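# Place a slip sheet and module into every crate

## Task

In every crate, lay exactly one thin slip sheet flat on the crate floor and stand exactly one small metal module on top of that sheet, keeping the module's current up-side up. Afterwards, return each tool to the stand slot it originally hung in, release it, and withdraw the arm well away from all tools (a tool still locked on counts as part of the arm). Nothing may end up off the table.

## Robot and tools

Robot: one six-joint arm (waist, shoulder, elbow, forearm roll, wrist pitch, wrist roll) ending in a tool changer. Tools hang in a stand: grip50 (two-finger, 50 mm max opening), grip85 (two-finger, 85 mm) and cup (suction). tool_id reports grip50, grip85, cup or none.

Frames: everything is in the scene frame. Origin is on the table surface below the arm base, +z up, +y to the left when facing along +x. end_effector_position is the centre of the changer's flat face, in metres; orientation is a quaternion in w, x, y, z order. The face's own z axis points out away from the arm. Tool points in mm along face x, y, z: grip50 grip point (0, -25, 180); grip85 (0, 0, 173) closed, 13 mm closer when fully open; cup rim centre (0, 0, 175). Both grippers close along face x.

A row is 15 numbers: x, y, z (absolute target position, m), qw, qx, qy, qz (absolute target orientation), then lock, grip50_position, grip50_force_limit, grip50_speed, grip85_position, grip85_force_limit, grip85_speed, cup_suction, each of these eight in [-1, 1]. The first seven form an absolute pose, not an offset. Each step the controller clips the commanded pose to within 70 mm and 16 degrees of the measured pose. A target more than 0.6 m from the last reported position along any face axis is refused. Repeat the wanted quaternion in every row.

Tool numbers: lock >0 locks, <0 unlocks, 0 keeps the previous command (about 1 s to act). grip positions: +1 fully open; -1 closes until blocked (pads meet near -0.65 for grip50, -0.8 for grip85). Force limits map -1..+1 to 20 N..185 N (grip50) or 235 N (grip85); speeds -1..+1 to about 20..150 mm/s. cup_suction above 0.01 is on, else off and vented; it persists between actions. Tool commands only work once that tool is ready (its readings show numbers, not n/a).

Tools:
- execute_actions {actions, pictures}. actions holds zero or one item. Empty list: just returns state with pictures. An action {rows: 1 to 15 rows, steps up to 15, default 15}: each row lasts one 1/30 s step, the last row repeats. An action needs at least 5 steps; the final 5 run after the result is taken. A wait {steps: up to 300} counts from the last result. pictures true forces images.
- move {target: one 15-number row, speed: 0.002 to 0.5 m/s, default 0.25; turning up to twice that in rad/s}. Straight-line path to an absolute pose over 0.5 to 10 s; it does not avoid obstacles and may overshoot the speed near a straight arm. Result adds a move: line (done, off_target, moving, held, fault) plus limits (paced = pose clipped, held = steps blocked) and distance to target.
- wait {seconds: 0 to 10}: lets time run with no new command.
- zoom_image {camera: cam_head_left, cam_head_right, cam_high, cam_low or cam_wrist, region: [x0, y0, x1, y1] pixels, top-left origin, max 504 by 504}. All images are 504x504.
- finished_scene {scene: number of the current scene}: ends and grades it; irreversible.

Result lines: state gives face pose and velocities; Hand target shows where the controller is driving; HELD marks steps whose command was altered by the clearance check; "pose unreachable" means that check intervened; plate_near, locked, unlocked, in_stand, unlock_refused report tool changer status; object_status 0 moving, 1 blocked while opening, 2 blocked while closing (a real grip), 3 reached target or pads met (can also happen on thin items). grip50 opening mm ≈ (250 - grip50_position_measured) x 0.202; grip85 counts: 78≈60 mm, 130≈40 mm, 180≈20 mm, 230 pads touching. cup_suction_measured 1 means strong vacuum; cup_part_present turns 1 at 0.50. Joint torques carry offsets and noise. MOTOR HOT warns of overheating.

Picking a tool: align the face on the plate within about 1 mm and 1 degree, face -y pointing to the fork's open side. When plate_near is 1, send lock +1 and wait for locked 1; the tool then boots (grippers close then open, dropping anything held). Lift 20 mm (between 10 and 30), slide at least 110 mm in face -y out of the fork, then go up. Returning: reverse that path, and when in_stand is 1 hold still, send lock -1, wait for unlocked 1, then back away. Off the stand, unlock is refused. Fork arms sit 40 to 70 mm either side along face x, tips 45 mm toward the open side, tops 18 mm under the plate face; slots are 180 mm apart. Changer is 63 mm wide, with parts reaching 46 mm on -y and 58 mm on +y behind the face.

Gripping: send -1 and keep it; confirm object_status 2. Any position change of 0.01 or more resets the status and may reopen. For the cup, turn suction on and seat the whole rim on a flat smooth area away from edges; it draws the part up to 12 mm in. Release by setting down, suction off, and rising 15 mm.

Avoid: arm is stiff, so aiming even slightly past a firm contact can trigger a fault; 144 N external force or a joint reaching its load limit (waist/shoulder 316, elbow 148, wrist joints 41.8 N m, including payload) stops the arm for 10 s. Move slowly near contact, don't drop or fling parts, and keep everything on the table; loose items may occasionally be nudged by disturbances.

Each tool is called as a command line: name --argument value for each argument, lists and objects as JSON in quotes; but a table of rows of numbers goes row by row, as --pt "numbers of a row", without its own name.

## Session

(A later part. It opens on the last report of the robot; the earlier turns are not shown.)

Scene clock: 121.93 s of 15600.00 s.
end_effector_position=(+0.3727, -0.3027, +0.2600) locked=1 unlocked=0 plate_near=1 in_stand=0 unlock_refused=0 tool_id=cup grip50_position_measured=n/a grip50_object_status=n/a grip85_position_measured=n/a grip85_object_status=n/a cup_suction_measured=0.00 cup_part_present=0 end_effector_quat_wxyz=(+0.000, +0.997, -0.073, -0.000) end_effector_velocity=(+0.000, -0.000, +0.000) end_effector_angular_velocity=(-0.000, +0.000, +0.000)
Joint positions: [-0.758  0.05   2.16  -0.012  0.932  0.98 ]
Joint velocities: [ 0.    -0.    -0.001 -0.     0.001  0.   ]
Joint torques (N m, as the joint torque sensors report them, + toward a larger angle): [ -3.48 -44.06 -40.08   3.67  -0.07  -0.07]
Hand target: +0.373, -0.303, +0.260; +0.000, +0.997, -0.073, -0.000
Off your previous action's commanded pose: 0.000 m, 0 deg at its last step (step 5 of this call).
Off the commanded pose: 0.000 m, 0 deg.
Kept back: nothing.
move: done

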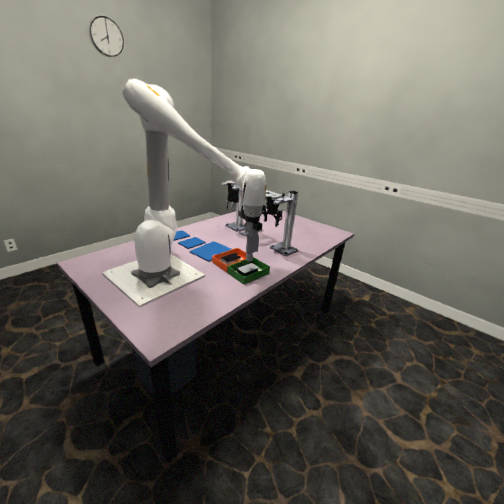

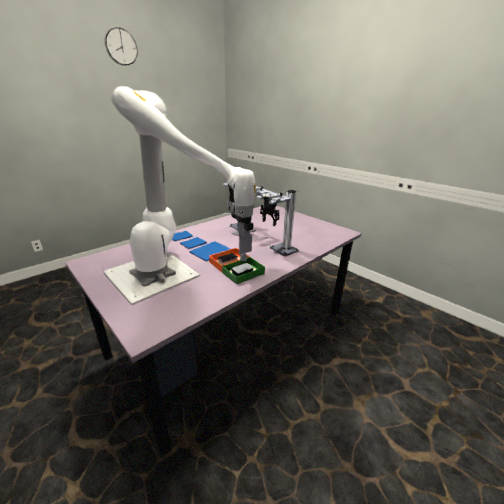

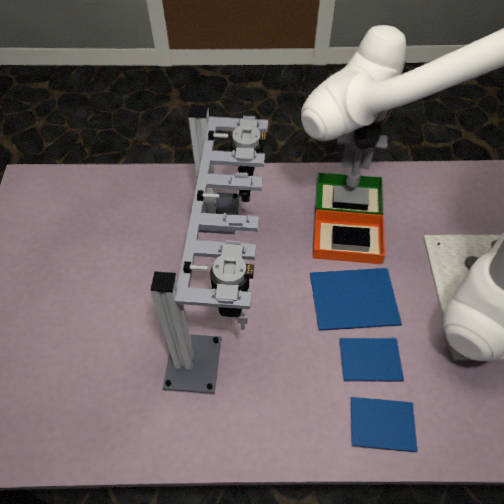

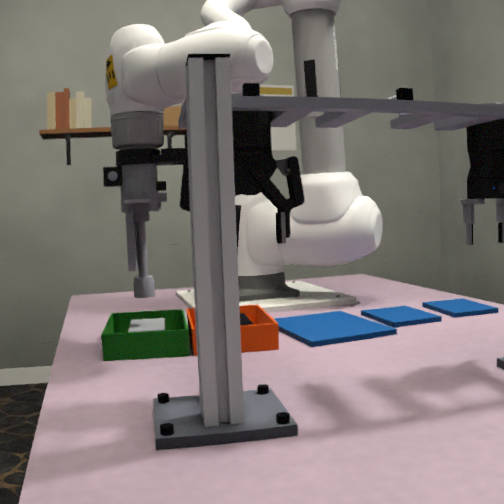

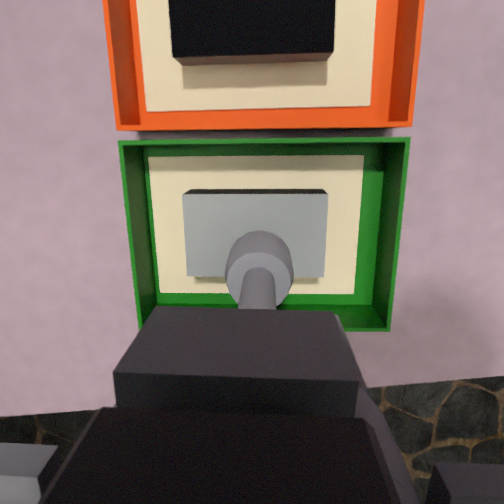

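move --target '[0.552,-0.0087,0.3807,0,0.749,0.6626,0,1,1,0,0,1,0,0,0]' --speed 0.3

move --target '[0.6830,-0.0248,0.3807,0,0.749,0.6626,0,1,1,0,0,1,0,0,0]' --speed 0.08

Scene clock: 125.37 s of 15600.00 s.
end_effector_position=(+0.5528, -0.0086, +0.3806) locked=1 unlocked=0 plate_near=1 in_stand=0 unlock_refused=0 tool_id=cup grip50_position_measured=n/a grip50_object_status=n/a grip85_position_measured=n/a grip85_object_status=n/a cup_suction_measured=0.00 cup_part_present=0 end_effector_quat_wxyz=(+0.000, +0.749, +0.662, +0.000) end_effector_velocity=(+0.000, +0.000, -0.000) end_effector_angular_velocity=(+0.000, +0.001, +0.002)
Joint positions: [-0.084  0.064  1.902 -0.008  1.181  0.055]
Joint velocities: [ 0.001  0.001 -0.001  0.     0.001 -0.001]
Joint torques (N m, as the joint torque sensors report them, + toward a larger angle): [ -1.83 -50.8  -46.2    4.35   0.    -0.16]
Hand target: +0.553, -0.009, +0.381; +0.000, +0.749, +0.662, +0.000
Off the commanded pose: 0.001 m, 0 deg.
Kept back: nothing.
move: done

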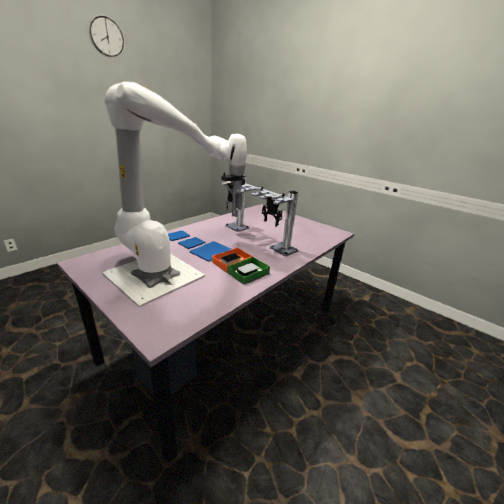

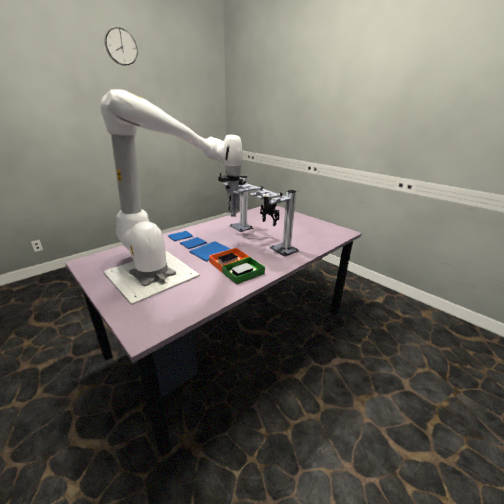

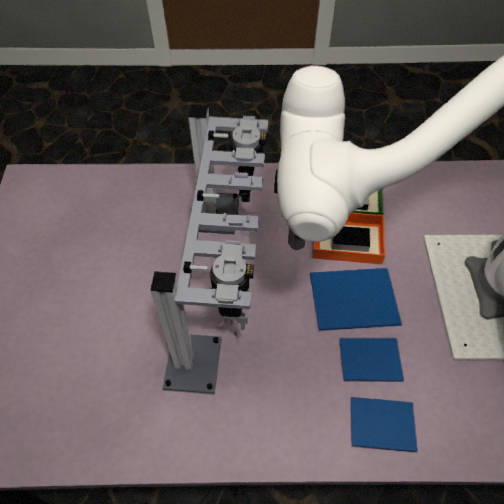

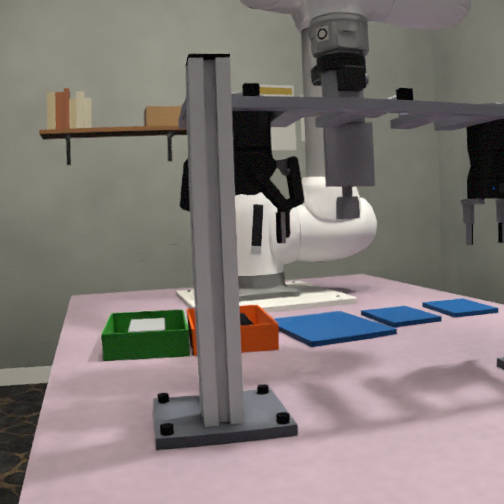

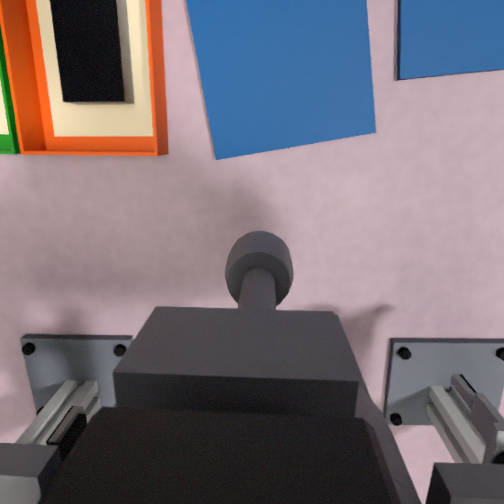

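Scene clock: 127.37 s of 15600.00 s.
end_effector_position=(+0.6829, -0.0250, +0.3805) locked=1 unlocked=0 plate_near=1 in_stand=0 unlock_refused=0 tool_id=cup grip50_position_measured=n/a grip50_object_status=n/a grip85_position_measured=n/a grip85_object_status=n/a cup_suction_measured=0.00 cup_part_present=0 end_effector_quat_wxyz=(+0.000, +0.749, +0.663, -0.000) end_effector_velocity=(+0.000, +0.000, +0.000) end_effector_angular_velocity=(-0.000, -0.002, -0.000)
Joint positions: [-0.094  0.266  1.663 -0.007  1.219  0.044]
Joint velocities: [ 0.    -0.    -0.001 -0.    -0.001  0.001]
Joint torques (N m, as the joint torque sensors report them, + toward a larger angle): [ -2.89 -74.5  -46.72   4.39  -0.07  -0.04]
Hand target: +0.683, -0.025, +0.381; +0.000, +0.749, +0.663, -0.000
Off the commanded pose: 0.000 m, 0 deg.
Kept back: nothing.
move: done

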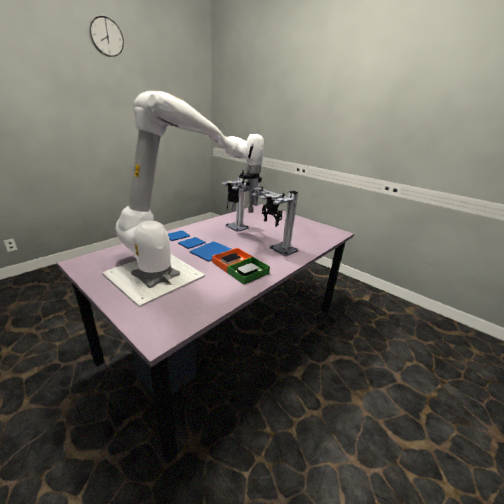

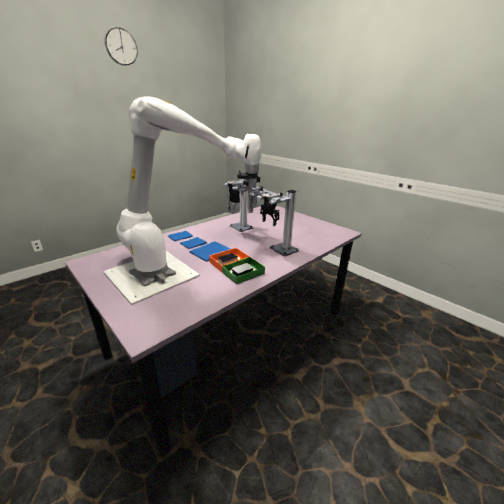

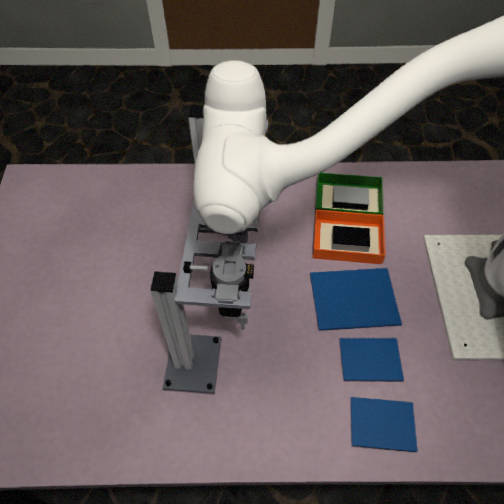

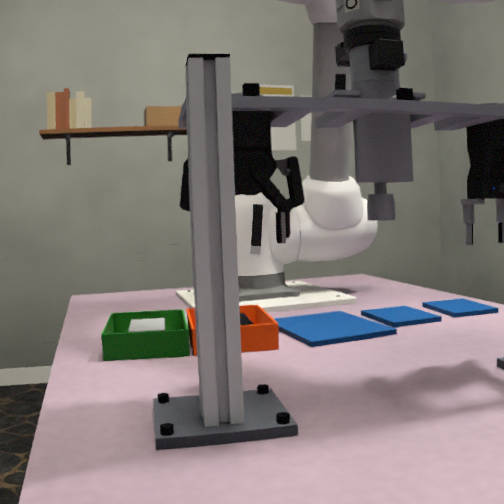

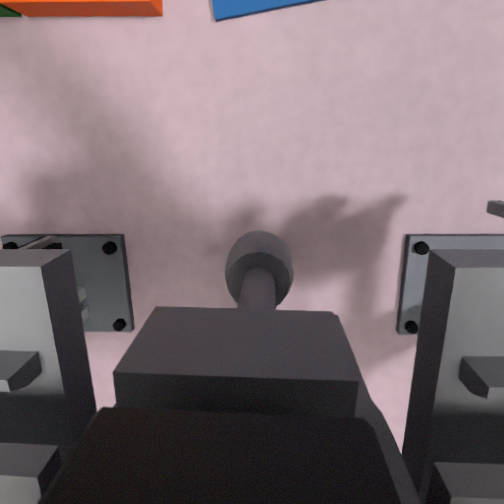

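move --target '[0.6830,-0.0248,0.364,0,0.749,0.6626,0,1,1,0,0,1,0,0,0]' --speed 0.03

execute_actions --actions '[{"rows":[[0.6830,-0.0248,0.3635,0,0.749,0.6626,0,0,1,0,0,1,0,0,0],[0.6830,-0.0248,0.363,0,0.749,0.6626,0,0,1,0,0,1,0,0,0],[0.6830,-0.0248,0.3626,0,0.749,0.6626,0,0,1,0,0,1,0,0,0],[0.6830,-0.0248,0.3622,0,0.749,0.6626,0,0,1,0,0,1,0,0,0],[0.6830,-0.0248,0.3619,0,0.749,0.6626,0,0,1,0,0,1,0,0,0],[0.6830,-0.0248,0.3616,0,0.749,0.6626,0,0,1,0,0,1,0,0,0],[0.6830,-0.0248,0.3613,0,0.749,0.6626,0,0,1,0,0,1,0,0,0],[0.6830,-0.0248,0.3610,0,0.749,0.6626,0,0,1,0,0,1,0,0,0]],"steps":15}]'

Scene clock: 128.43 s of 15600.00 s.
end_effector_position=(+0.6831, -0.0248, +0.3645) locked=1 unlocked=0 plate_near=1 in_stand=0 unlock_refused=0 tool_id=cup grip50_position_measured=n/a grip50_object_status=n/a grip85_position_measured=n/a grip85_object_status=n/a cup_suction_measured=0.00 cup_part_present=0 end_effector_quat_wxyz=(+0.000, +0.749, +0.663, +0.000) end_effector_velocity=(-0.001, +0.000, -0.002) end_effector_angular_velocity=(+0.000, +0.001, +0.000)
Joint positions: [-0.094  0.275  1.682 -0.007  1.19   0.044]
Joint velocities: [ 0.     0.     0.003  0.    -0.002 -0.   ]
Joint torques (N m, as the joint torque sensors report them, + toward a larger angle): [ -5.61 -25.58  11.31   9.06   7.04   6.73]
Hand target: +0.683, -0.025, +0.364; -0.000, +0.749, +0.663, +0.000
Off the commanded pose: 0.001 m, 0 deg.
Kept back: nothing.
move: done

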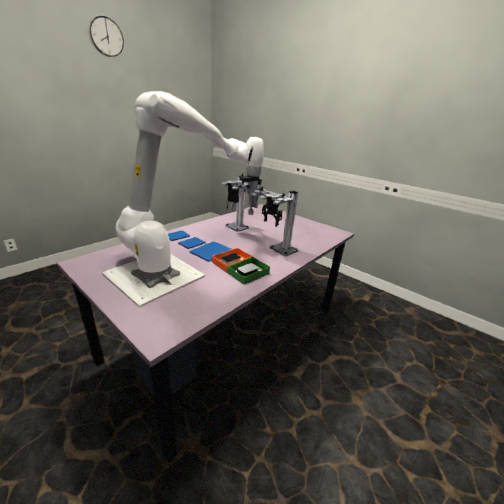

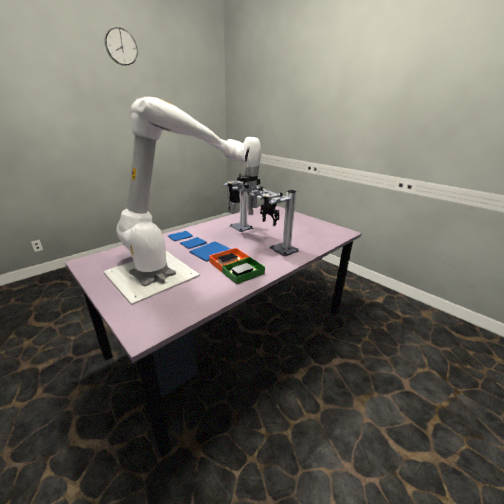

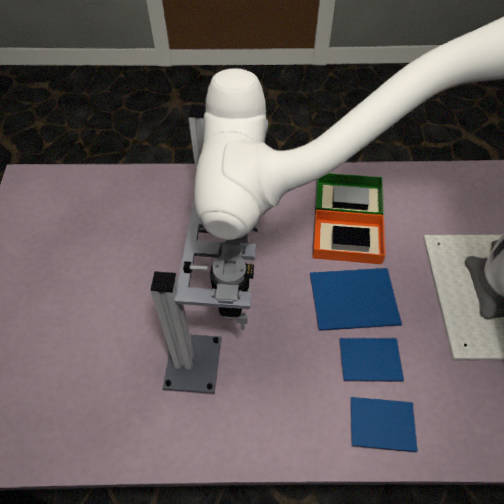

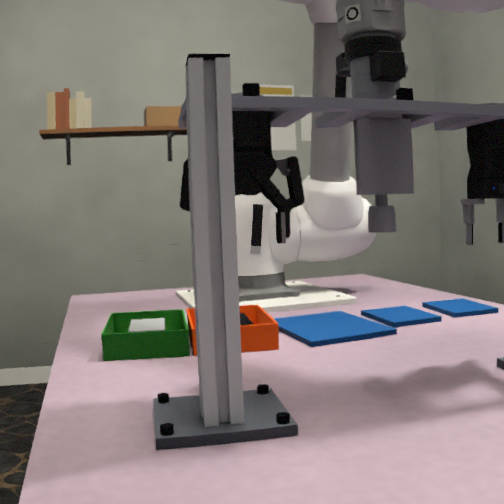

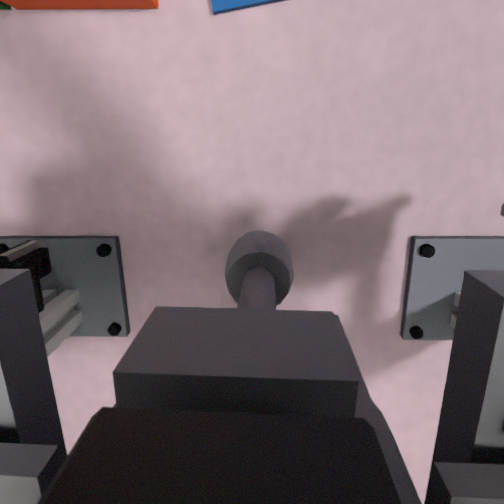

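Scene clock: 138.63 s of 15600.00 s.
end_effector_position=(+0.6836, -0.0248, +0.3652) locked=1 unlocked=0 plate_near=1 in_stand=0 unlock_refused=0 tool_id=cup grip50_position_measured=n/a grip50_object_status=n/a grip85_position_measured=n/a grip85_object_status=n/a cup_suction_measured=0.00 cup_part_present=0 end_effector_quat_wxyz=(+0.001, +0.748, +0.664, +0.001) end_effector_velocity=(+0.000, -0.000, -0.000) end_effector_angular_velocity=(-0.000, -0.001, -0.000)
Joint positions: [-0.094  0.275  1.681 -0.008  1.189  0.041]
Joint velocities: [-0.    -0.     0.    -0.    -0.001  0.   ]
Joint torques (N m, as the joint torque sensors report them, + toward a larger angle): [ -5.88 -59.79 -39.32   5.8   -1.74   3.27]
Hand target: +0.684, -0.025, +0.365; +0.001, +0.748, +0.663, +0.001
Off the commanded pose: 0.004 m, 0 deg.
FORCE FAULT: contact force on the arm reached its limit, and the arm stopped for 10 seconds. The contact can be on any part of the arm, not only on its tool. The arm's remaining commands of this call were not run. The arm holds still and accepts commands again. Move the arm away from the contact; if what it grips holds it there, let go first. Pushing or pulling that hard again can fault the arm again.
Kept back: nothing.
The stop began at step 6 of this call (marked STOPPED below). From that step on the arm followed nothing that you had sent. 10 steps, steps kept back included, did not run and will not run. Nothing is kept back now.
Steps of this call (steps 1 to 5: the first 5 steps of this action; steps 6 to 306: the stop). Readings (end_effector_position | what the end effector reports):
1: (+0.6830, -0.0248, +0.3644) | locked=1 unlocked=0 plate_near=1 in_stand=0 unlock_refused=0 tool_id=cup grip50_position_measured=n/a grip50_object_status=n/a grip85_position_measured=n/a grip85_object_status=n/a cup_suction_measured=0.00 cup_part_present=0
2: (+0.6830, -0.0248, +0.3643) | locked=1 unlocked=0 plate_near=1 in_stand=0 unlock_refused=0 tool_id=cup grip50_position_measured=n/a grip50_object_status=n/a grip85_position_measured=n/a grip85_object_status=n/a cup_suction_measured=0.00 cup_part_present=0
4: (+0.6830, -0.0248, +0.3638) | locked=1 unlocked=0 plate_near=1 in_stand=0 unlock_refused=0 tool_id=cup grip50_position_measured=n/a grip50_object_status=n/a grip85_position_measured=n/a grip85_object_status=n/a cup_suction_measured=0.00 cup_part_present=0
6: (+0.6836, -0.0248, +0.3651) | locked=1 unlocked=0 plate_near=1 in_stand=0 unlock_refused=0 tool_id=cup grip50_position_measured=n/a grip50_object_status=n/a grip85_position_measured=n/a grip85_object_status=n/a cup_suction_measured=0.00 cup_part_present=0 STOPPED
8: (+0.6836, -0.0248, +0.3652) | locked=1 unlocked=0 plate_near=1 in_stand=0 unlock_refused=0 tool_id=cup grip50_position_measured=n/a grip50_object_status=n/a grip85_position_measured=n/a grip85_object_status=n/a cup_suction_measured=0.00 cup_part_present=0
306: the state above

move --target '[0.6840,-0.0249,0.369,0,0.7473,0.6645,0,1,1,0,0,1,0,0,0]' --speed 0.01

Scene clock: 140.87 s of 15600.00 s.
end_effector_position=(+0.6840, -0.0249, +0.3690) locked=1 unlocked=0 plate_near=1 in_stand=0 unlock_refused=0 tool_id=cup grip50_position_measured=n/a grip50_object_status=n/a grip85_position_measured=n/a grip85_object_status=n/a cup_suction_measured=0.00 cup_part_present=0 end_effector_quat_wxyz=(-0.000, +0.747, +0.664, -0.000) end_effector_velocity=(+0.001, -0.000, -0.001) end_effector_angular_velocity=(+0.000, +0.000, +0.000)
Joint positions: [-0.094  0.274  1.674 -0.007  1.2    0.039]
Joint velocities: [-0.     0.001 -0.     0.    -0.001 -0.   ]
Joint torques (N m, as the joint torque sensors report them, + toward a larger angle): [ -2.82 -75.13 -46.19   4.21  -0.08  -0.08]
Hand target: +0.684, -0.025, +0.369; +0.000, +0.747, +0.664, -0.000
Off the commanded pose: 0.000 m, 0 deg.
Kept back: nothing.
move: done

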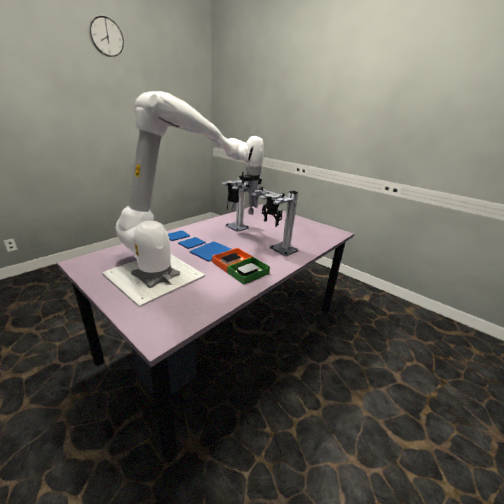

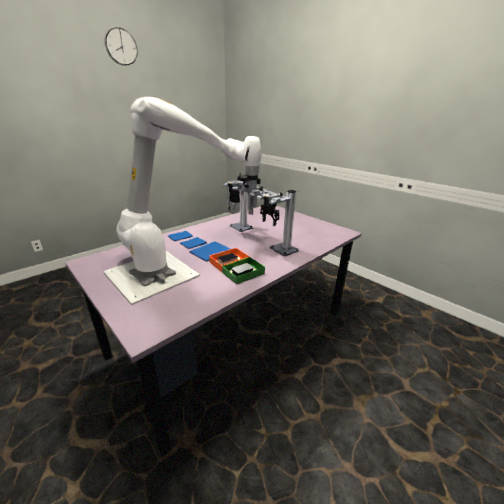

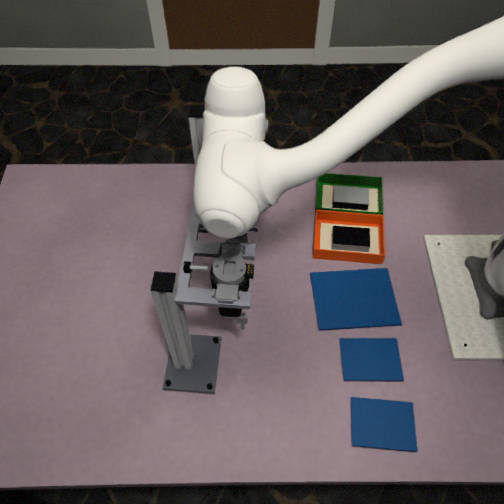

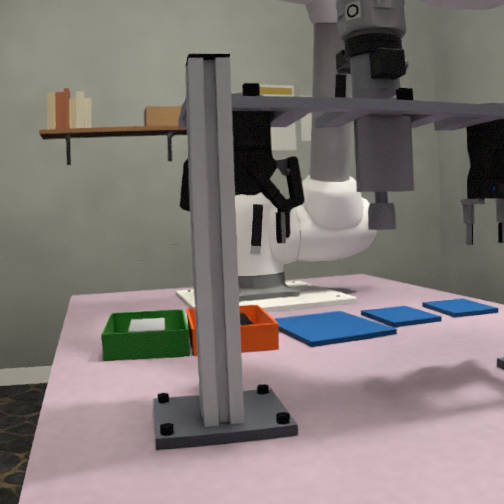

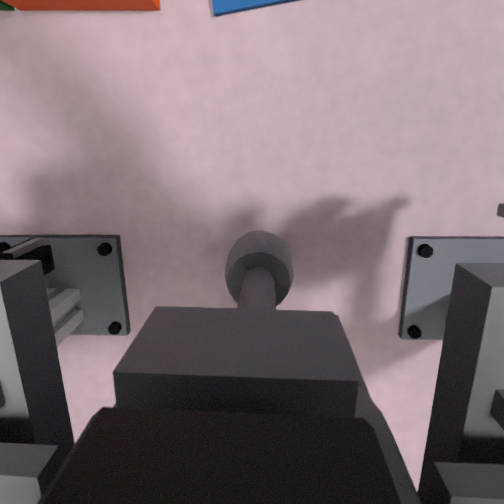

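execute_actions --actions '[{"rows":[[0.6840,-0.0249,0.3685,0,0.7473,0.6645,0,0,1,0,0,1,0,0,0],[0.6840,-0.0249,0.368,0,0.7473,0.6645,0,0,1,0,0,1,0,0,0],[0.6840,-0.0249,0.3675,0,0.7473,0.6645,0,0,1,0,0,1,0,0,0],[0.6840,-0.0249,0.367,0,0.7473,0.6645,0,0,1,0,0,1,0,0,0],[0.6840,-0.0249,0.3665,0,0.7473,0.6645,0,0,1,0,0,1,0,0,0],[0.6840,-0.0249,0.366,0,0.7473,0.6645,0,0,1,0,0,1,0,0,0],[0.6840,-0.0249,0.3657,0,0.7473,0.6645,0,0,1,0,0,1,0,0,0],[0.6840,-0.0249,0.3654,0,0.7473,0.6645,0,0,1,0,0,1,0,0,0]],"steps":15}]'

Scene clock: 141.40 s of 15600.00 s.
end_effector_position=(+0.6839, -0.0249, +0.3658) locked=1 unlocked=0 plate_near=1 in_stand=0 unlock_refused=0 tool_id=cup grip50_position_measured=n/a grip50_object_status=n/a grip85_position_measured=n/a grip85_object_status=n/a cup_suction_measured=0.00 cup_part_present=0 end_effector_quat_wxyz=(-0.000, +0.747, +0.665, -0.000) end_effector_velocity=(-0.001, +0.000, -0.004) end_effector_angular_velocity=(+0.000, +0.001, +0.000)
Joint positions: [-0.094  0.276  1.678 -0.007  1.194  0.039]
Joint velocities: [-0.     0.001  0.005 -0.    -0.006 -0.   ]
Joint torques (N m, as the joint torque sensors report them, + toward a larger angle): [ -4.31 -68.21 -46.74   4.24  -1.63   0.33]
Steps of this call (steps 1 to 6: nothing new was sent; steps 7 to 16: the first 10 steps of this action). Readings (end_effector_position | what the end effector reports):
7: (+0.6840, -0.0249, +0.3690) | locked=1 unlocked=0 plate_near=1 in_stand=0 unlock_refused=0 tool_id=cup grip50_position_measured=n/a grip50_object_status=n/a grip85_position_measured=n/a grip85_object_status=n/a cup_suction_measured=0.00 cup_part_present=0
8: (+0.6840, -0.0249, +0.3690) | locked=1 unlocked=0 plate_near=1 in_stand=0 unlock_refused=0 tool_id=cup grip50_position_measured=n/a grip50_object_status=n/a grip85_position_measured=n/a grip85_object_status=n/a cup_suction_measured=0.00 cup_part_present=0
10: (+0.6840, -0.0249, +0.3683) | locked=1 unlocked=0 plate_near=1 in_stand=0 unlock_refused=0 tool_id=cup grip50_position_measured=n/a grip50_object_status=n/a grip85_position_measured=n/a grip85_object_status=n/a cup_suction_measured=0.00 cup_part_present=0
14: (+0.6840, -0.0249, +0.3663) | locked=1 unlocked=0 plate_near=1 in_stand=0 unlock_refused=0 tool_id=cup grip50_position_measured=n/a grip50_object_status=n/a grip85_position_measured=n/a grip85_object_status=n/a cup_suction_measured=0.00 cup_part_present=0
16: the state above

execute_actions --actions '[{"rows":[[0.6835,-0.0249,0.3656,0,0.7473,0.6645,0,0,1,0,0,1,0,0,0]],"steps":8}]'

Scene clock: 141.77 s of 15600.00 s.
end_effector_position=(+0.6837, -0.0249, +0.3654) locked=1 unlocked=0 plate_near=1 in_stand=0 unlock_refused=0 tool_id=cup grip50_position_measured=n/a grip50_object_status=n/a grip85_position_measured=n/a grip85_object_status=n/a cup_suction_measured=0.00 cup_part_present=0 end_effector_quat_wxyz=(-0.000, +0.747, +0.665, -0.000) end_effector_velocity=(-0.002, -0.000, -0.001) end_effector_angular_velocity=(+0.000, +0.000, -0.001)
Joint positions: [-0.094  0.276  1.679 -0.007  1.193  0.039]
Joint velocities: [-0.    -0.002  0.005  0.    -0.002  0.   ]
Joint torques (N m, as the joint torque sensors report them, + toward a larger angle): [ -5.87 -61.6  -47.06   3.82  -3.57   0.81]
Off your previous action's commanded pose: 0.000 m, 0 deg at its last step (step 5 of this call).
Steps of this call (steps 1 to 5: the last 5 steps of your previous action; steps 6 to 8: nothing new was sent; steps 9 to 11: the first 3 steps of this action). Readings (end_effector_position | what the end effector reports):
9: (+0.6840, -0.0249, +0.3655) | locked=1 unlocked=0 plate_near=1 in_stand=0 unlock_refused=0 tool_id=cup grip50_position_measured=n/a grip50_object_status=n/a grip85_position_measured=n/a grip85_object_status=n/a cup_suction_measured=0.00 cup_part_present=0
10: (+0.6838, -0.0249, +0.3654) | locked=1 unlocked=0 plate_near=1 in_stand=0 unlock_refused=0 tool_id=cup grip50_position_measured=n/a grip50_object_status=n/a grip85_position_measured=n/a grip85_object_status=n/a cup_suction_measured=0.00 cup_part_present=0
11: the state above

execute_actions --actions '[{"rows":[[0.6832,-0.0249,0.3656,0,0.7473,0.6645,0,0,1,0,0,1,0,0,0]],"steps":12}]'

Scene clock: 142.33 s of 15600.00 s.
end_effector_position=(+0.6833, -0.0249, +0.3656) locked=1 unlocked=0 plate_near=1 in_stand=0 unlock_refused=0 tool_id=cup grip50_position_measured=n/a grip50_object_status=n/a grip85_position_measured=n/a grip85_object_status=n/a cup_suction_measured=0.00 cup_part_present=0 end_effector_quat_wxyz=(+0.000, +0.747, +0.664, +0.000) end_effector_velocity=(+0.000, -0.000, -0.001) end_effector_angular_velocity=(-0.000, +0.001, -0.001)
Joint positions: [-0.094  0.275  1.68  -0.007  1.193  0.039]
Joint velocities: [-0.     0.001  0.001 -0.    -0.001  0.001]
Joint torques (N m, as the joint torque sensors report them, + toward a larger angle): [ -3.64 -73.55 -39.47   4.67   2.36   0.59]
Off your previous action's commanded pose: 0.000 m, 0 deg at its last step (step 5 of this call).
Steps of this call (steps 1 to 5: the last 5 steps of your previous action; steps 6 to 10: nothing new was sent; steps 11 to 17: the first 7 steps of this action). Readings (end_effector_position | what the end effector reports):
11: (+0.6836, -0.0249, +0.3655) | locked=1 unlocked=0 plate_near=1 in_stand=0 unlock_refused=0 tool_id=cup grip50_position_measured=n/a grip50_object_status=n/a grip85_position_measured=n/a grip85_object_status=n/a cup_suction_measured=0.00 cup_part_present=0
12: (+0.6834, -0.0249, +0.3656) | locked=1 unlocked=0 plate_near=1 in_stand=0 unlock_refused=0 tool_id=cup grip50_position_measured=n/a grip50_object_status=n/a grip85_position_measured=n/a grip85_object_status=n/a cup_suction_measured=0.00 cup_part_present=0
14: (+0.6833, -0.0249, +0.3656) | locked=1 unlocked=0 plate_near=1 in_stand=0 unlock_refused=0 tool_id=cup grip50_position_measured=n/a grip50_object_status=n/a grip85_position_measured=n/a grip85_object_status=n/a cup_suction_measured=0.00 cup_part_present=0
17: the state above

execute_actions --actions '[{"rows":[[0.6835,-0.0249,0.3657,0,0.7461,0.6658,0,0,1,0,0,1,0,0,0]],"steps":12}]'

Scene clock: 142.97 s of 15600.00 s.
end_effector_position=(+0.6834, -0.0249, +0.3657) locked=1 unlocked=0 plate_near=1 in_stand=0 unlock_refused=0 tool_id=cup grip50_position_measured=n/a grip50_object_status=n/a grip85_position_measured=n/a grip85_object_status=n/a cup_suction_measured=0.00 cup_part_present=0 end_effector_quat_wxyz=(-0.000, +0.746, +0.666, -0.000) end_effector_velocity=(+0.001, -0.000, +0.001) end_effector_angular_velocity=(-0.000, -0.002, +0.003)
Joint positions: [-0.094  0.275  1.679 -0.007  1.194  0.035]
Joint velocities: [-0.     0.001 -0.002  0.    -0.001 -0.003]
Joint torques (N m, as the joint torque sensors report them, + toward a larger angle): [ -2.25 -75.86 -46.06   4.3    0.06   0.1 ]
Off your previous action's commanded pose: 0.000 m, 0 deg at its last step (step 5 of this call).
Steps of this call (steps 1 to 5: the last 5 steps of your previous action; steps 6 to 12: nothing new was sent; steps 13 to 19: the first 7 steps of this action). Readings (end_effector_position | what the end effector reports):
13: (+0.6832, -0.0249, +0.3656) | locked=1 unlocked=0 plate_near=1 in_stand=0 unlock_refused=0 tool_id=cup grip50_position_measured=n/a grip50_object_status=n/a grip85_position_measured=n/a grip85_object_status=n/a cup_suction_measured=0.00 cup_part_present=0
14: (+0.6832, -0.0249, +0.3656) | locked=1 unlocked=0 plate_near=1 in_stand=0 unlock_refused=0 tool_id=cup grip50_position_measured=n/a grip50_object_status=n/a grip85_position_measured=n/a grip85_object_status=n/a cup_suction_measured=0.00 cup_part_present=0
16: (+0.6832, -0.0249, +0.3657) | locked=1 unlocked=0 plate_near=1 in_stand=0 unlock_refused=0 tool_id=cup grip50_position_measured=n/a grip50_object_status=n/a grip85_position_measured=n/a grip85_object_status=n/a cup_suction_measured=0.00 cup_part_present=0
19: the state above

execute_actions --actions '[{"rows":[[0.6835,-0.0249,0.3655,0,0.7461,0.6658,0,0,1,0,0,1,0,0,0],[0.6835,-0.0249,0.3655,0,0.7461,0.6658,0,0,1,0,0,1,0,0,0],[0.6835,-0.0249,0.3653,0,0.7461,0.6658,0,0,1,0,0,1,0,0,0],[0.6835,-0.0249,0.3653,0,0.7461,0.6658,0,0,1,0,0,1,0,0,0],[0.6835,-0.0249,0.3651,0,0.7461,0.6658,0,0,1,0,0,1,0,0,0],[0.6835,-0.0249,0.3651,0,0.7461,0.6658,0,0,1,0,0,1,0,0,0],[0.6835,-0.0249,0.3649,0,0.7461,0.6658,0,0,1,0,0,1,0,0,0]],"steps":12}]'

Scene clock: 143.50 s of 15600.00 s.
end_effector_position=(+0.6835, -0.0249, +0.3652) locked=1 unlocked=0 plate_near=1 in_stand=0 unlock_refused=0 tool_id=cup grip50_position_measured=n/a grip50_object_status=n/a grip85_position_measured=n/a grip85_object_status=n/a cup_suction_measured=0.00 cup_part_present=0 end_effector_quat_wxyz=(+0.000, +0.746, +0.666, +0.000) end_effector_velocity=(-0.000, -0.000, -0.004) end_effector_angular_velocity=(+0.000, +0.002, +0.000)
Joint positions: [-0.094  0.276  1.68  -0.007  1.193  0.035]
Joint velocities: [-0.     0.003  0.004 -0.    -0.005 -0.001]
Joint torques (N m, as the joint torque sensors report them, + toward a larger angle): [ -2.67 -78.62 -46.05   4.47   0.17   0.06]
Off your previous action's commanded pose: 0.000 m, 0 deg at its last step (step 5 of this call).
Steps of this call (steps 1 to 5: the last 5 steps of your previous action; steps 6 to 9: nothing new was sent; steps 10 to 16: the first 7 steps of this action). Readings (end_effector_position | what the end effector reports):
10: (+0.6835, -0.0249, +0.3657) | locked=1 unlocked=0 plate_near=1 in_stand=0 unlock_refused=0 tool_id=cup grip50_position_measured=n/a grip50_object_status=n/a grip85_position_measured=n/a grip85_object_status=n/a cup_suction_measured=0.00 cup_part_present=0
11: (+0.6835, -0.0249, +0.3657) | locked=1 unlocked=0 plate_near=1 in_stand=0 unlock_refused=0 tool_id=cup grip50_position_measured=n/a grip50_object_status=n/a grip85_position_measured=n/a grip85_object_status=n/a cup_suction_measured=0.00 cup_part_present=0
13: (+0.6836, -0.0249, +0.3656) | locked=1 unlocked=0 plate_near=1 in_stand=0 unlock_refused=0 tool_id=cup grip50_position_measured=n/a grip50_object_status=n/a grip85_position_measured=n/a grip85_object_status=n/a cup_suction_measured=0.00 cup_part_present=0
16: the state above

Free so far. Continue slowly.

execute_actions --actions '[{"rows":[[0.6835,-0.0249,0.3647,0,0.7461,0.6658,0,0,1,0,0,1,0,0,0],[0.6835,-0.0249,0.3645,0,0.7461,0.6658,0,0,1,0,0,1,0,0,0],[0.6835,-0.0249,0.3643,0,0.7461,0.6658,0,0,1,0,0,1,0,0,0],[0.6835,-0.0249,0.3641,0,0.7461,0.6658,0,0,1,0,0,1,0,0,0],[0.6835,-0.0249,0.3639,0,0.7461,0.6658,0,0,1,0,0,1,0,0,0]],"steps":10}]'

Scene clock: 143.83 s of 15600.00 s.
end_effector_position=(+0.6835, -0.0249, +0.3644) locked=1 unlocked=0 plate_near=1 in_stand=0 unlock_refused=0 tool_id=cup grip50_position_measured=n/a grip50_object_status=n/a grip85_position_measured=n/a grip85_object_status=n/a cup_suction_measured=0.00 cup_part_present=0 end_effector_quat_wxyz=(+0.000, +0.746, +0.666, +0.000) end_effector_velocity=(-0.000, -0.000, -0.004) end_effector_angular_velocity=(-0.000, -0.003, -0.001)
Joint positions: [-0.094  0.276  1.681 -0.008  1.191  0.035]
Joint velocities: [-0.     0.001  0.006  0.    -0.01   0.   ]
Joint torques (N m, as the joint torque sensors report them, + toward a larger angle): [ -3.37 -74.39 -45.39   4.37   0.3    0.11]
Off your previous action's commanded pose: 0.000 m, 0 deg at its last step (step 5 of this call).
Steps of this call (steps 1 to 5: the last 5 steps of your previous action; steps 6 to 10: the first 5 steps of this action). Readings (end_effector_position | what the end effector reports):
6: (+0.6835, -0.0249, +0.3649) | locked=1 unlocked=0 plate_near=1 in_stand=0 unlock_refused=0 tool_id=cup grip50_position_measured=n/a grip50_object_status=n/a grip85_position_measured=n/a grip85_object_status=n/a cup_suction_measured=0.00 cup_part_present=0
7: (+0.6835, -0.0249, +0.3648) | locked=1 unlocked=0 plate_near=1 in_stand=0 unlock_refused=0 tool_id=cup grip50_position_measured=n/a grip50_object_status=n/a grip85_position_measured=n/a grip85_object_status=n/a cup_suction_measured=0.00 cup_part_present=0
9: (+0.6835, -0.0249, +0.3645) | locked=1 unlocked=0 plate_near=1 in_stand=0 unlock_refused=0 tool_id=cup grip50_position_measured=n/a grip50_object_status=n/a grip85_position_measured=n/a grip85_object_status=n/a cup_suction_measured=0.00 cup_part_present=0
10: the state above

execute_actions --actions '[{"rows":[[0.6835,-0.0249,0.3637,0,0.7461,0.6658,0,0,1,0,0,1,0,0,0],[0.6835,-0.0249,0.3635,0,0.7461,0.6658,0,0,1,0,0,1,0,0,0],[0.6835,-0.0249,0.3633,0,0.7461,0.6658,0,0,1,0,0,1,0,0,0],[0.6835,-0.0249,0.3631,0,0.7461,0.6658,0,0,1,0,0,1,0,0,0],[0.6835,-0.0249,0.3629,0,0.7461,0.6658,0,0,1,0,0,1,0,0,0]],"steps":10}]'

Scene clock: 144.23 s of 15600.00 s.
end_effector_position=(+0.6835, -0.0249, +0.3633) locked=1 unlocked=0 plate_near=1 in_stand=0 unlock_refused=0 tool_id=cup grip50_position_measured=n/a grip50_object_status=n/a grip85_position_measured=n/a grip85_object_status=n/a cup_suction_measured=0.00 cup_part_present=0 end_effector_quat_wxyz=(+0.000, +0.746, +0.666, +0.000) end_effector_velocity=(+0.000, -0.000, -0.006) end_effector_angular_velocity=(+0.000, +0.000, +0.000)
Joint positions: [-0.094  0.277  1.682 -0.008  1.19   0.035]
Joint velocities: [-0.     0.004  0.006  0.    -0.01  -0.   ]
Joint torques (N m, as the joint torque sensors report them, + toward a larger angle): [ -3.54 -74.39 -44.66   4.48   0.58   0.24]
Off your previous action's commanded pose: 0.000 m, 0 deg at its last step (step 5 of this call).
Steps of this call (steps 1 to 5: the last 5 steps of your previous action; steps 6 to 7: nothing new was sent; steps 8 to 12: the first 5 steps of this action). Readings (end_effector_position | what the end effector reports):
8: (+0.6835, -0.0249, +0.3639) | locked=1 unlocked=0 plate_near=1 in_stand=0 unlock_refused=0 tool_id=cup grip50_position_measured=n/a grip50_object_status=n/a grip85_position_measured=n/a grip85_object_status=n/a cup_suction_measured=0.00 cup_part_present=0
9: (+0.6835, -0.0249, +0.3638) | locked=1 unlocked=0 plate_near=1 in_stand=0 unlock_refused=0 tool_id=cup grip50_position_measured=n/a grip50_object_status=n/a grip85_position_measured=n/a grip85_object_status=n/a cup_suction_measured=0.00 cup_part_present=0
11: (+0.6835, -0.0249, +0.3635) | locked=1 unlocked=0 plate_near=1 in_stand=0 unlock_refused=0 tool_id=cup grip50_position_measured=n/a grip50_object_status=n/a grip85_position_measured=n/a grip85_object_status=n/a cup_suction_measured=0.00 cup_part_present=0
12: the state above

execute_actions --actions '[{"rows":[[0.6835,-0.0249,0.3627,0,0.7461,0.6658,0,0,1,0,0,1,0,0,0],[0.6835,-0.0249,0.3625,0,0.7461,0.6658,0,0,1,0,0,1,0,0,0],[0.6835,-0.0249,0.3623,0,0.7461,0.6658,0,0,1,0,0,1,0,0,0],[0.6835,-0.0249,0.3621,0,0.7461,0.6658,0,0,1,0,0,1,0,0,0],[0.6835,-0.0249,0.3619,0,0.7461,0.6658,0,0,1,0,0,1,0,0,0]],"steps":10}]'

Scene clock: 144.57 s of 15600.00 s.
end_effector_position=(+0.6835, -0.0249, +0.3624) locked=1 unlocked=0 plate_near=1 in_stand=1 unlock_refused=0 tool_id=cup grip50_position_measured=n/a grip50_object_status=n/a grip85_position_measured=n/a grip85_object_status=n/a cup_suction_measured=0.00 cup_part_present=0 end_effector_quat_wxyz=(-0.000, +0.746, +0.666, +0.000) end_effector_velocity=(+0.000, -0.000, -0.006) end_effector_angular_velocity=(+0.000, +0.001, -0.001)
Joint positions: [-0.094  0.277  1.683 -0.008  1.188  0.035]
Joint velocities: [-0.     0.004  0.006  0.    -0.009  0.001]
Joint torques (N m, as the joint torque sensors report them, + toward a larger angle): [ -2.8  -75.85 -43.31   4.34   0.35   0.23]
Off your previous action's commanded pose: 0.000 m, 0 deg at its last step (step 5 of this call).
Steps of this call (steps 1 to 5: the last 5 steps of your previous action; steps 6 to 10: the first 5 steps of this action). Readings (end_effector_position | what the end effector reports):
6: (+0.6835, -0.0249, +0.3629) | locked=1 unlocked=0 plate_near=1 in_stand=1 unlock_refused=0 tool_id=cup grip50_position_measured=n/a grip50_object_status=n/a grip85_position_measured=n/a grip85_object_status=n/a cup_suction_measured=0.00 cup_part_present=0
7: (+0.6835, -0.0249, +0.3628) | locked=1 unlocked=0 plate_near=1 in_stand=1 unlock_refused=0 tool_id=cup grip50_position_measured=n/a grip50_object_status=n/a grip85_position_measured=n/a grip85_object_status=n/a cup_suction_measured=0.00 cup_part_present=0
9: (+0.6835, -0.0249, +0.3625) | locked=1 unlocked=0 plate_near=1 in_stand=1 unlock_refused=0 tool_id=cup grip50_position_measured=n/a grip50_object_status=n/a grip85_position_measured=n/a grip85_object_status=n/a cup_suction_measured=0.00 cup_part_present=0
10: the state above

execute_actions --actions '[{"rows":[[0.6835,-0.0249,0.3617,0,0.7461,0.6658,0,0,1,0,0,1,0,0,0],[0.6835,-0.0249,0.3615,0,0.7461,0.6658,0,0,1,0,0,1,0,0,0],[0.6835,-0.0249,0.3613,0,0.7461,0.6658,0,0,1,0,0,1,0,0,0],[0.6835,-0.0249,0.3612,0,0.7461,0.6658,0,0,1,0,0,1,0,0,0],[0.6835,-0.0249,0.3612,0,0.7461,0.6658,0,0,1,0,0,1,0,0,0],[0.6835,-0.0249,0.3612,0,0.7461,0.6658,0,0,1,0,0,1,0,0,0],[0.6835,-0.0249,0.3612,0,0.7461,0.6658,0,-1,1,0,0,1,0,0,0]],"steps":15}]'

execute_actions --actions '[{"rows":[[0.6835,-0.0249,0.3612,0,0.7461,0.6658,0,-1,1,0,0,1,0,0,0]],"steps":15}]'

execute_actions --actions '[{"rows":[[0.6835,-0.0249,0.3612,0,0.7461,0.6658,0,-1,1,0,0,1,0,0,0]],"steps":15}]'

Scene clock: 145.27 s of 15600.00 s.
end_effector_position=(+0.6835, -0.0249, +0.3611) locked=1 unlocked=0 plate_near=1 in_stand=1 unlock_refused=0 tool_id=cup grip50_position_measured=n/a grip50_object_status=n/a grip85_position_measured=n/a grip85_object_status=n/a cup_suction_measured=0.00 cup_part_present=0 end_effector_quat_wxyz=(+0.000, +0.746, +0.666, -0.000) end_effector_velocity=(+0.000, -0.001, +0.000) end_effector_angular_velocity=(-0.004, -0.000, +0.006)
Joint positions: [-0.094  0.278  1.684 -0.008  1.186  0.035]
Joint velocities: [ 0.    -0.    -0.    -0.004 -0.    -0.005]
Joint torques (N m, as the joint torque sensors report them, + toward a larger angle): [ -2.92 -76.86 -42.44   5.2    1.49   1.96]
Off your previous action's commanded pose: 0.000 m, 0 deg at its last step (step 5 of this call).
Steps of this call (steps 1 to 5: the last 5 steps of your previous action; steps 6 to 11: nothing new was sent; steps 12 to 21: the first 10 steps of this action). Readings (end_effector_position | what the end effector reports):
12: (+0.6835, -0.0249, +0.3619) | locked=1 unlocked=0 plate_near=1 in_stand=1 unlock_refused=0 tool_id=cup grip50_position_measured=n/a grip50_object_status=n/a grip85_position_measured=n/a grip85_object_status=n/a cup_suction_measured=0.00 cup_part_present=0
13: (+0.6835, -0.0249, +0.3618) | locked=1 unlocked=0 plate_near=1 in_stand=1 unlock_refused=0 tool_id=cup grip50_position_measured=n/a grip50_object_status=n/a grip85_position_measured=n/a grip85_object_status=n/a cup_suction_measured=0.00 cup_part_present=0
15: (+0.6835, -0.0249, +0.3615) | locked=1 unlocked=0 plate_near=1 in_stand=1 unlock_refused=0 tool_id=cup grip50_position_measured=n/a grip50_object_status=n/a grip85_position_measured=n/a grip85_object_status=n/a cup_suction_measured=0.00 cup_part_present=0
19: (+0.6835, -0.0249, +0.3611) | locked=1 unlocked=0 plate_near=1 in_stand=1 unlock_refused=0 tool_id=cup grip50_position_measured=n/a grip50_object_status=n/a grip85_position_measured=n/a grip85_object_status=n/a cup_suction_measured=0.00 cup_part_present=0
21: the state above

Scene clock: 145.77 s of 15600.00 s.
end_effector_position=(+0.6835, -0.0249, +0.3611) locked=0 unlocked=0 plate_near=1 in_stand=1 unlock_refused=0 tool_id=none grip50_position_measured=n/a grip50_object_status=n/a grip85_position_measured=n/a grip85_object_status=n/a cup_suction_measured=n/a cup_part_present=n/a end_effector_quat_wxyz=(+0.000, +0.746, +0.666, -0.000) end_effector_velocity=(+0.000, -0.000, -0.000) end_effector_angular_velocity=(+0.000, -0.001, -0.001)
Joint positions: [-0.094  0.278  1.684 -0.008  1.186  0.035]
Joint velocities: [-0.     0.    -0.001  0.    -0.     0.001]
Joint torques (N m, as the joint torque sensors report them, + toward a larger angle): [ -3.11 -68.53 -42.1    4.23   0.01   0.03]
Off your previous action's commanded pose: 0.000 m, 0 deg at its last step (step 5 of this call).
Steps of this call (steps 1 to 5: the last 5 steps of your previous action; steps 6 to 15: the first 10 steps of this action). Readings (end_effector_position | what the end effector reports):
6: (+0.6835, -0.0249, +0.3611) | locked=0 unlocked=0 plate_near=1 in_stand=1 unlock_refused=0 tool_id=none grip50_position_measured=n/a grip50_object_status=n/a grip85_position_measured=n/a grip85_object_status=n/a cup_suction_measured=n/a cup_part_present=n/a
7: (+0.6835, -0.0249, +0.3611) | locked=0 unlocked=0 plate_near=1 in_stand=1 unlock_refused=0 tool_id=none grip50_position_measured=n/a grip50_object_status=n/a grip85_position_measured=n/a grip85_object_status=n/a cup_suction_measured=n/a cup_part_present=n/a
9: (+0.6835, -0.0249, +0.3611) | locked=0 unlocked=0 plate_near=1 in_stand=1 unlock_refused=0 tool_id=none grip50_position_measured=n/a grip50_object_status=n/a grip85_position_measured=n/a grip85_object_status=n/a cup_suction_measured=n/a cup_part_present=n/a
13: (+0.6835, -0.0249, +0.3611) | locked=0 unlocked=0 plate_near=1 in_stand=1 unlock_refused=0 tool_id=none grip50_position_measured=n/a grip50_object_status=n/a grip85_position_measured=n/a grip85_object_status=n/a cup_suction_measured=n/a cup_part_present=n/a
15: the state above

Scene clock: 146.27 s of 15600.00 s.
end_effector_position=(+0.6835, -0.0249, +0.3612) locked=0 unlocked=1 plate_near=0 in_stand=1 unlock_refused=0 tool_id=none grip50_position_measured=n/a grip50_object_status=n/a grip85_position_measured=n/a grip85_object_status=n/a cup_suction_measured=n/a cup_part_present=n/a end_effector_quat_wxyz=(-0.000, +0.746, +0.666, -0.000) end_effector_velocity=(-0.000, +0.000, +0.000) end_effector_angular_velocity=(+0.000, -0.000, +0.000)
Joint positions: [-0.094  0.278  1.684 -0.008  1.186  0.035]
Joint velocities: [ 0. -0. -0.  0. -0. -0.]
Joint torques (N m, as the joint torque sensors report them, + toward a larger angle): [ -2.93 -69.4  -41.66   4.37   0.06  -0.04]
Off your previous action's commanded pose: 0.000 m, 0 deg at its last step (step 5 of this call).
Steps of this call (steps 1 to 5: the last 5 steps of your previous action; steps 6 to 15: the first 10 steps of this action). Readings (end_effector_position | what the end effector reports):
6: (+0.6835, -0.0249, +0.3612) | locked=0 unlocked=1 plate_near=0 in_stand=1 unlock_refused=0 tool_id=none grip50_position_measured=n/a grip50_object_status=n/a grip85_position_measured=n/a grip85_object_status=n/a cup_suction_measured=n/a cup_part_present=n/a
7: (+0.6835, -0.0249, +0.3612) | locked=0 unlocked=1 plate_near=0 in_stand=1 unlock_refused=0 tool_id=none grip50_position_measured=n/a grip50_object_status=n/a grip85_position_measured=n/a grip85_object_status=n/a cup_suction_measured=n/a cup_part_present=n/a
9: (+0.6835, -0.0249, +0.3612) | locked=0 unlocked=1 plate_near=0 in_stand=1 unlock_refused=0 tool_id=none grip50_position_measured=n/a grip50_object_status=n/a grip85_position_measured=n/a grip85_object_status=n/a cup_suction_measured=n/a cup_part_present=n/a
13: (+0.6835, -0.0249, +0.3612) | locked=0 unlocked=1 plate_near=0 in_stand=1 unlock_refused=0 tool_id=none grip50_position_measured=n/a grip50_object_status=n/a grip85_position_measured=n/a grip85_object_status=n/a cup_suction_measured=n/a cup_part_present=n/a
15: the state above


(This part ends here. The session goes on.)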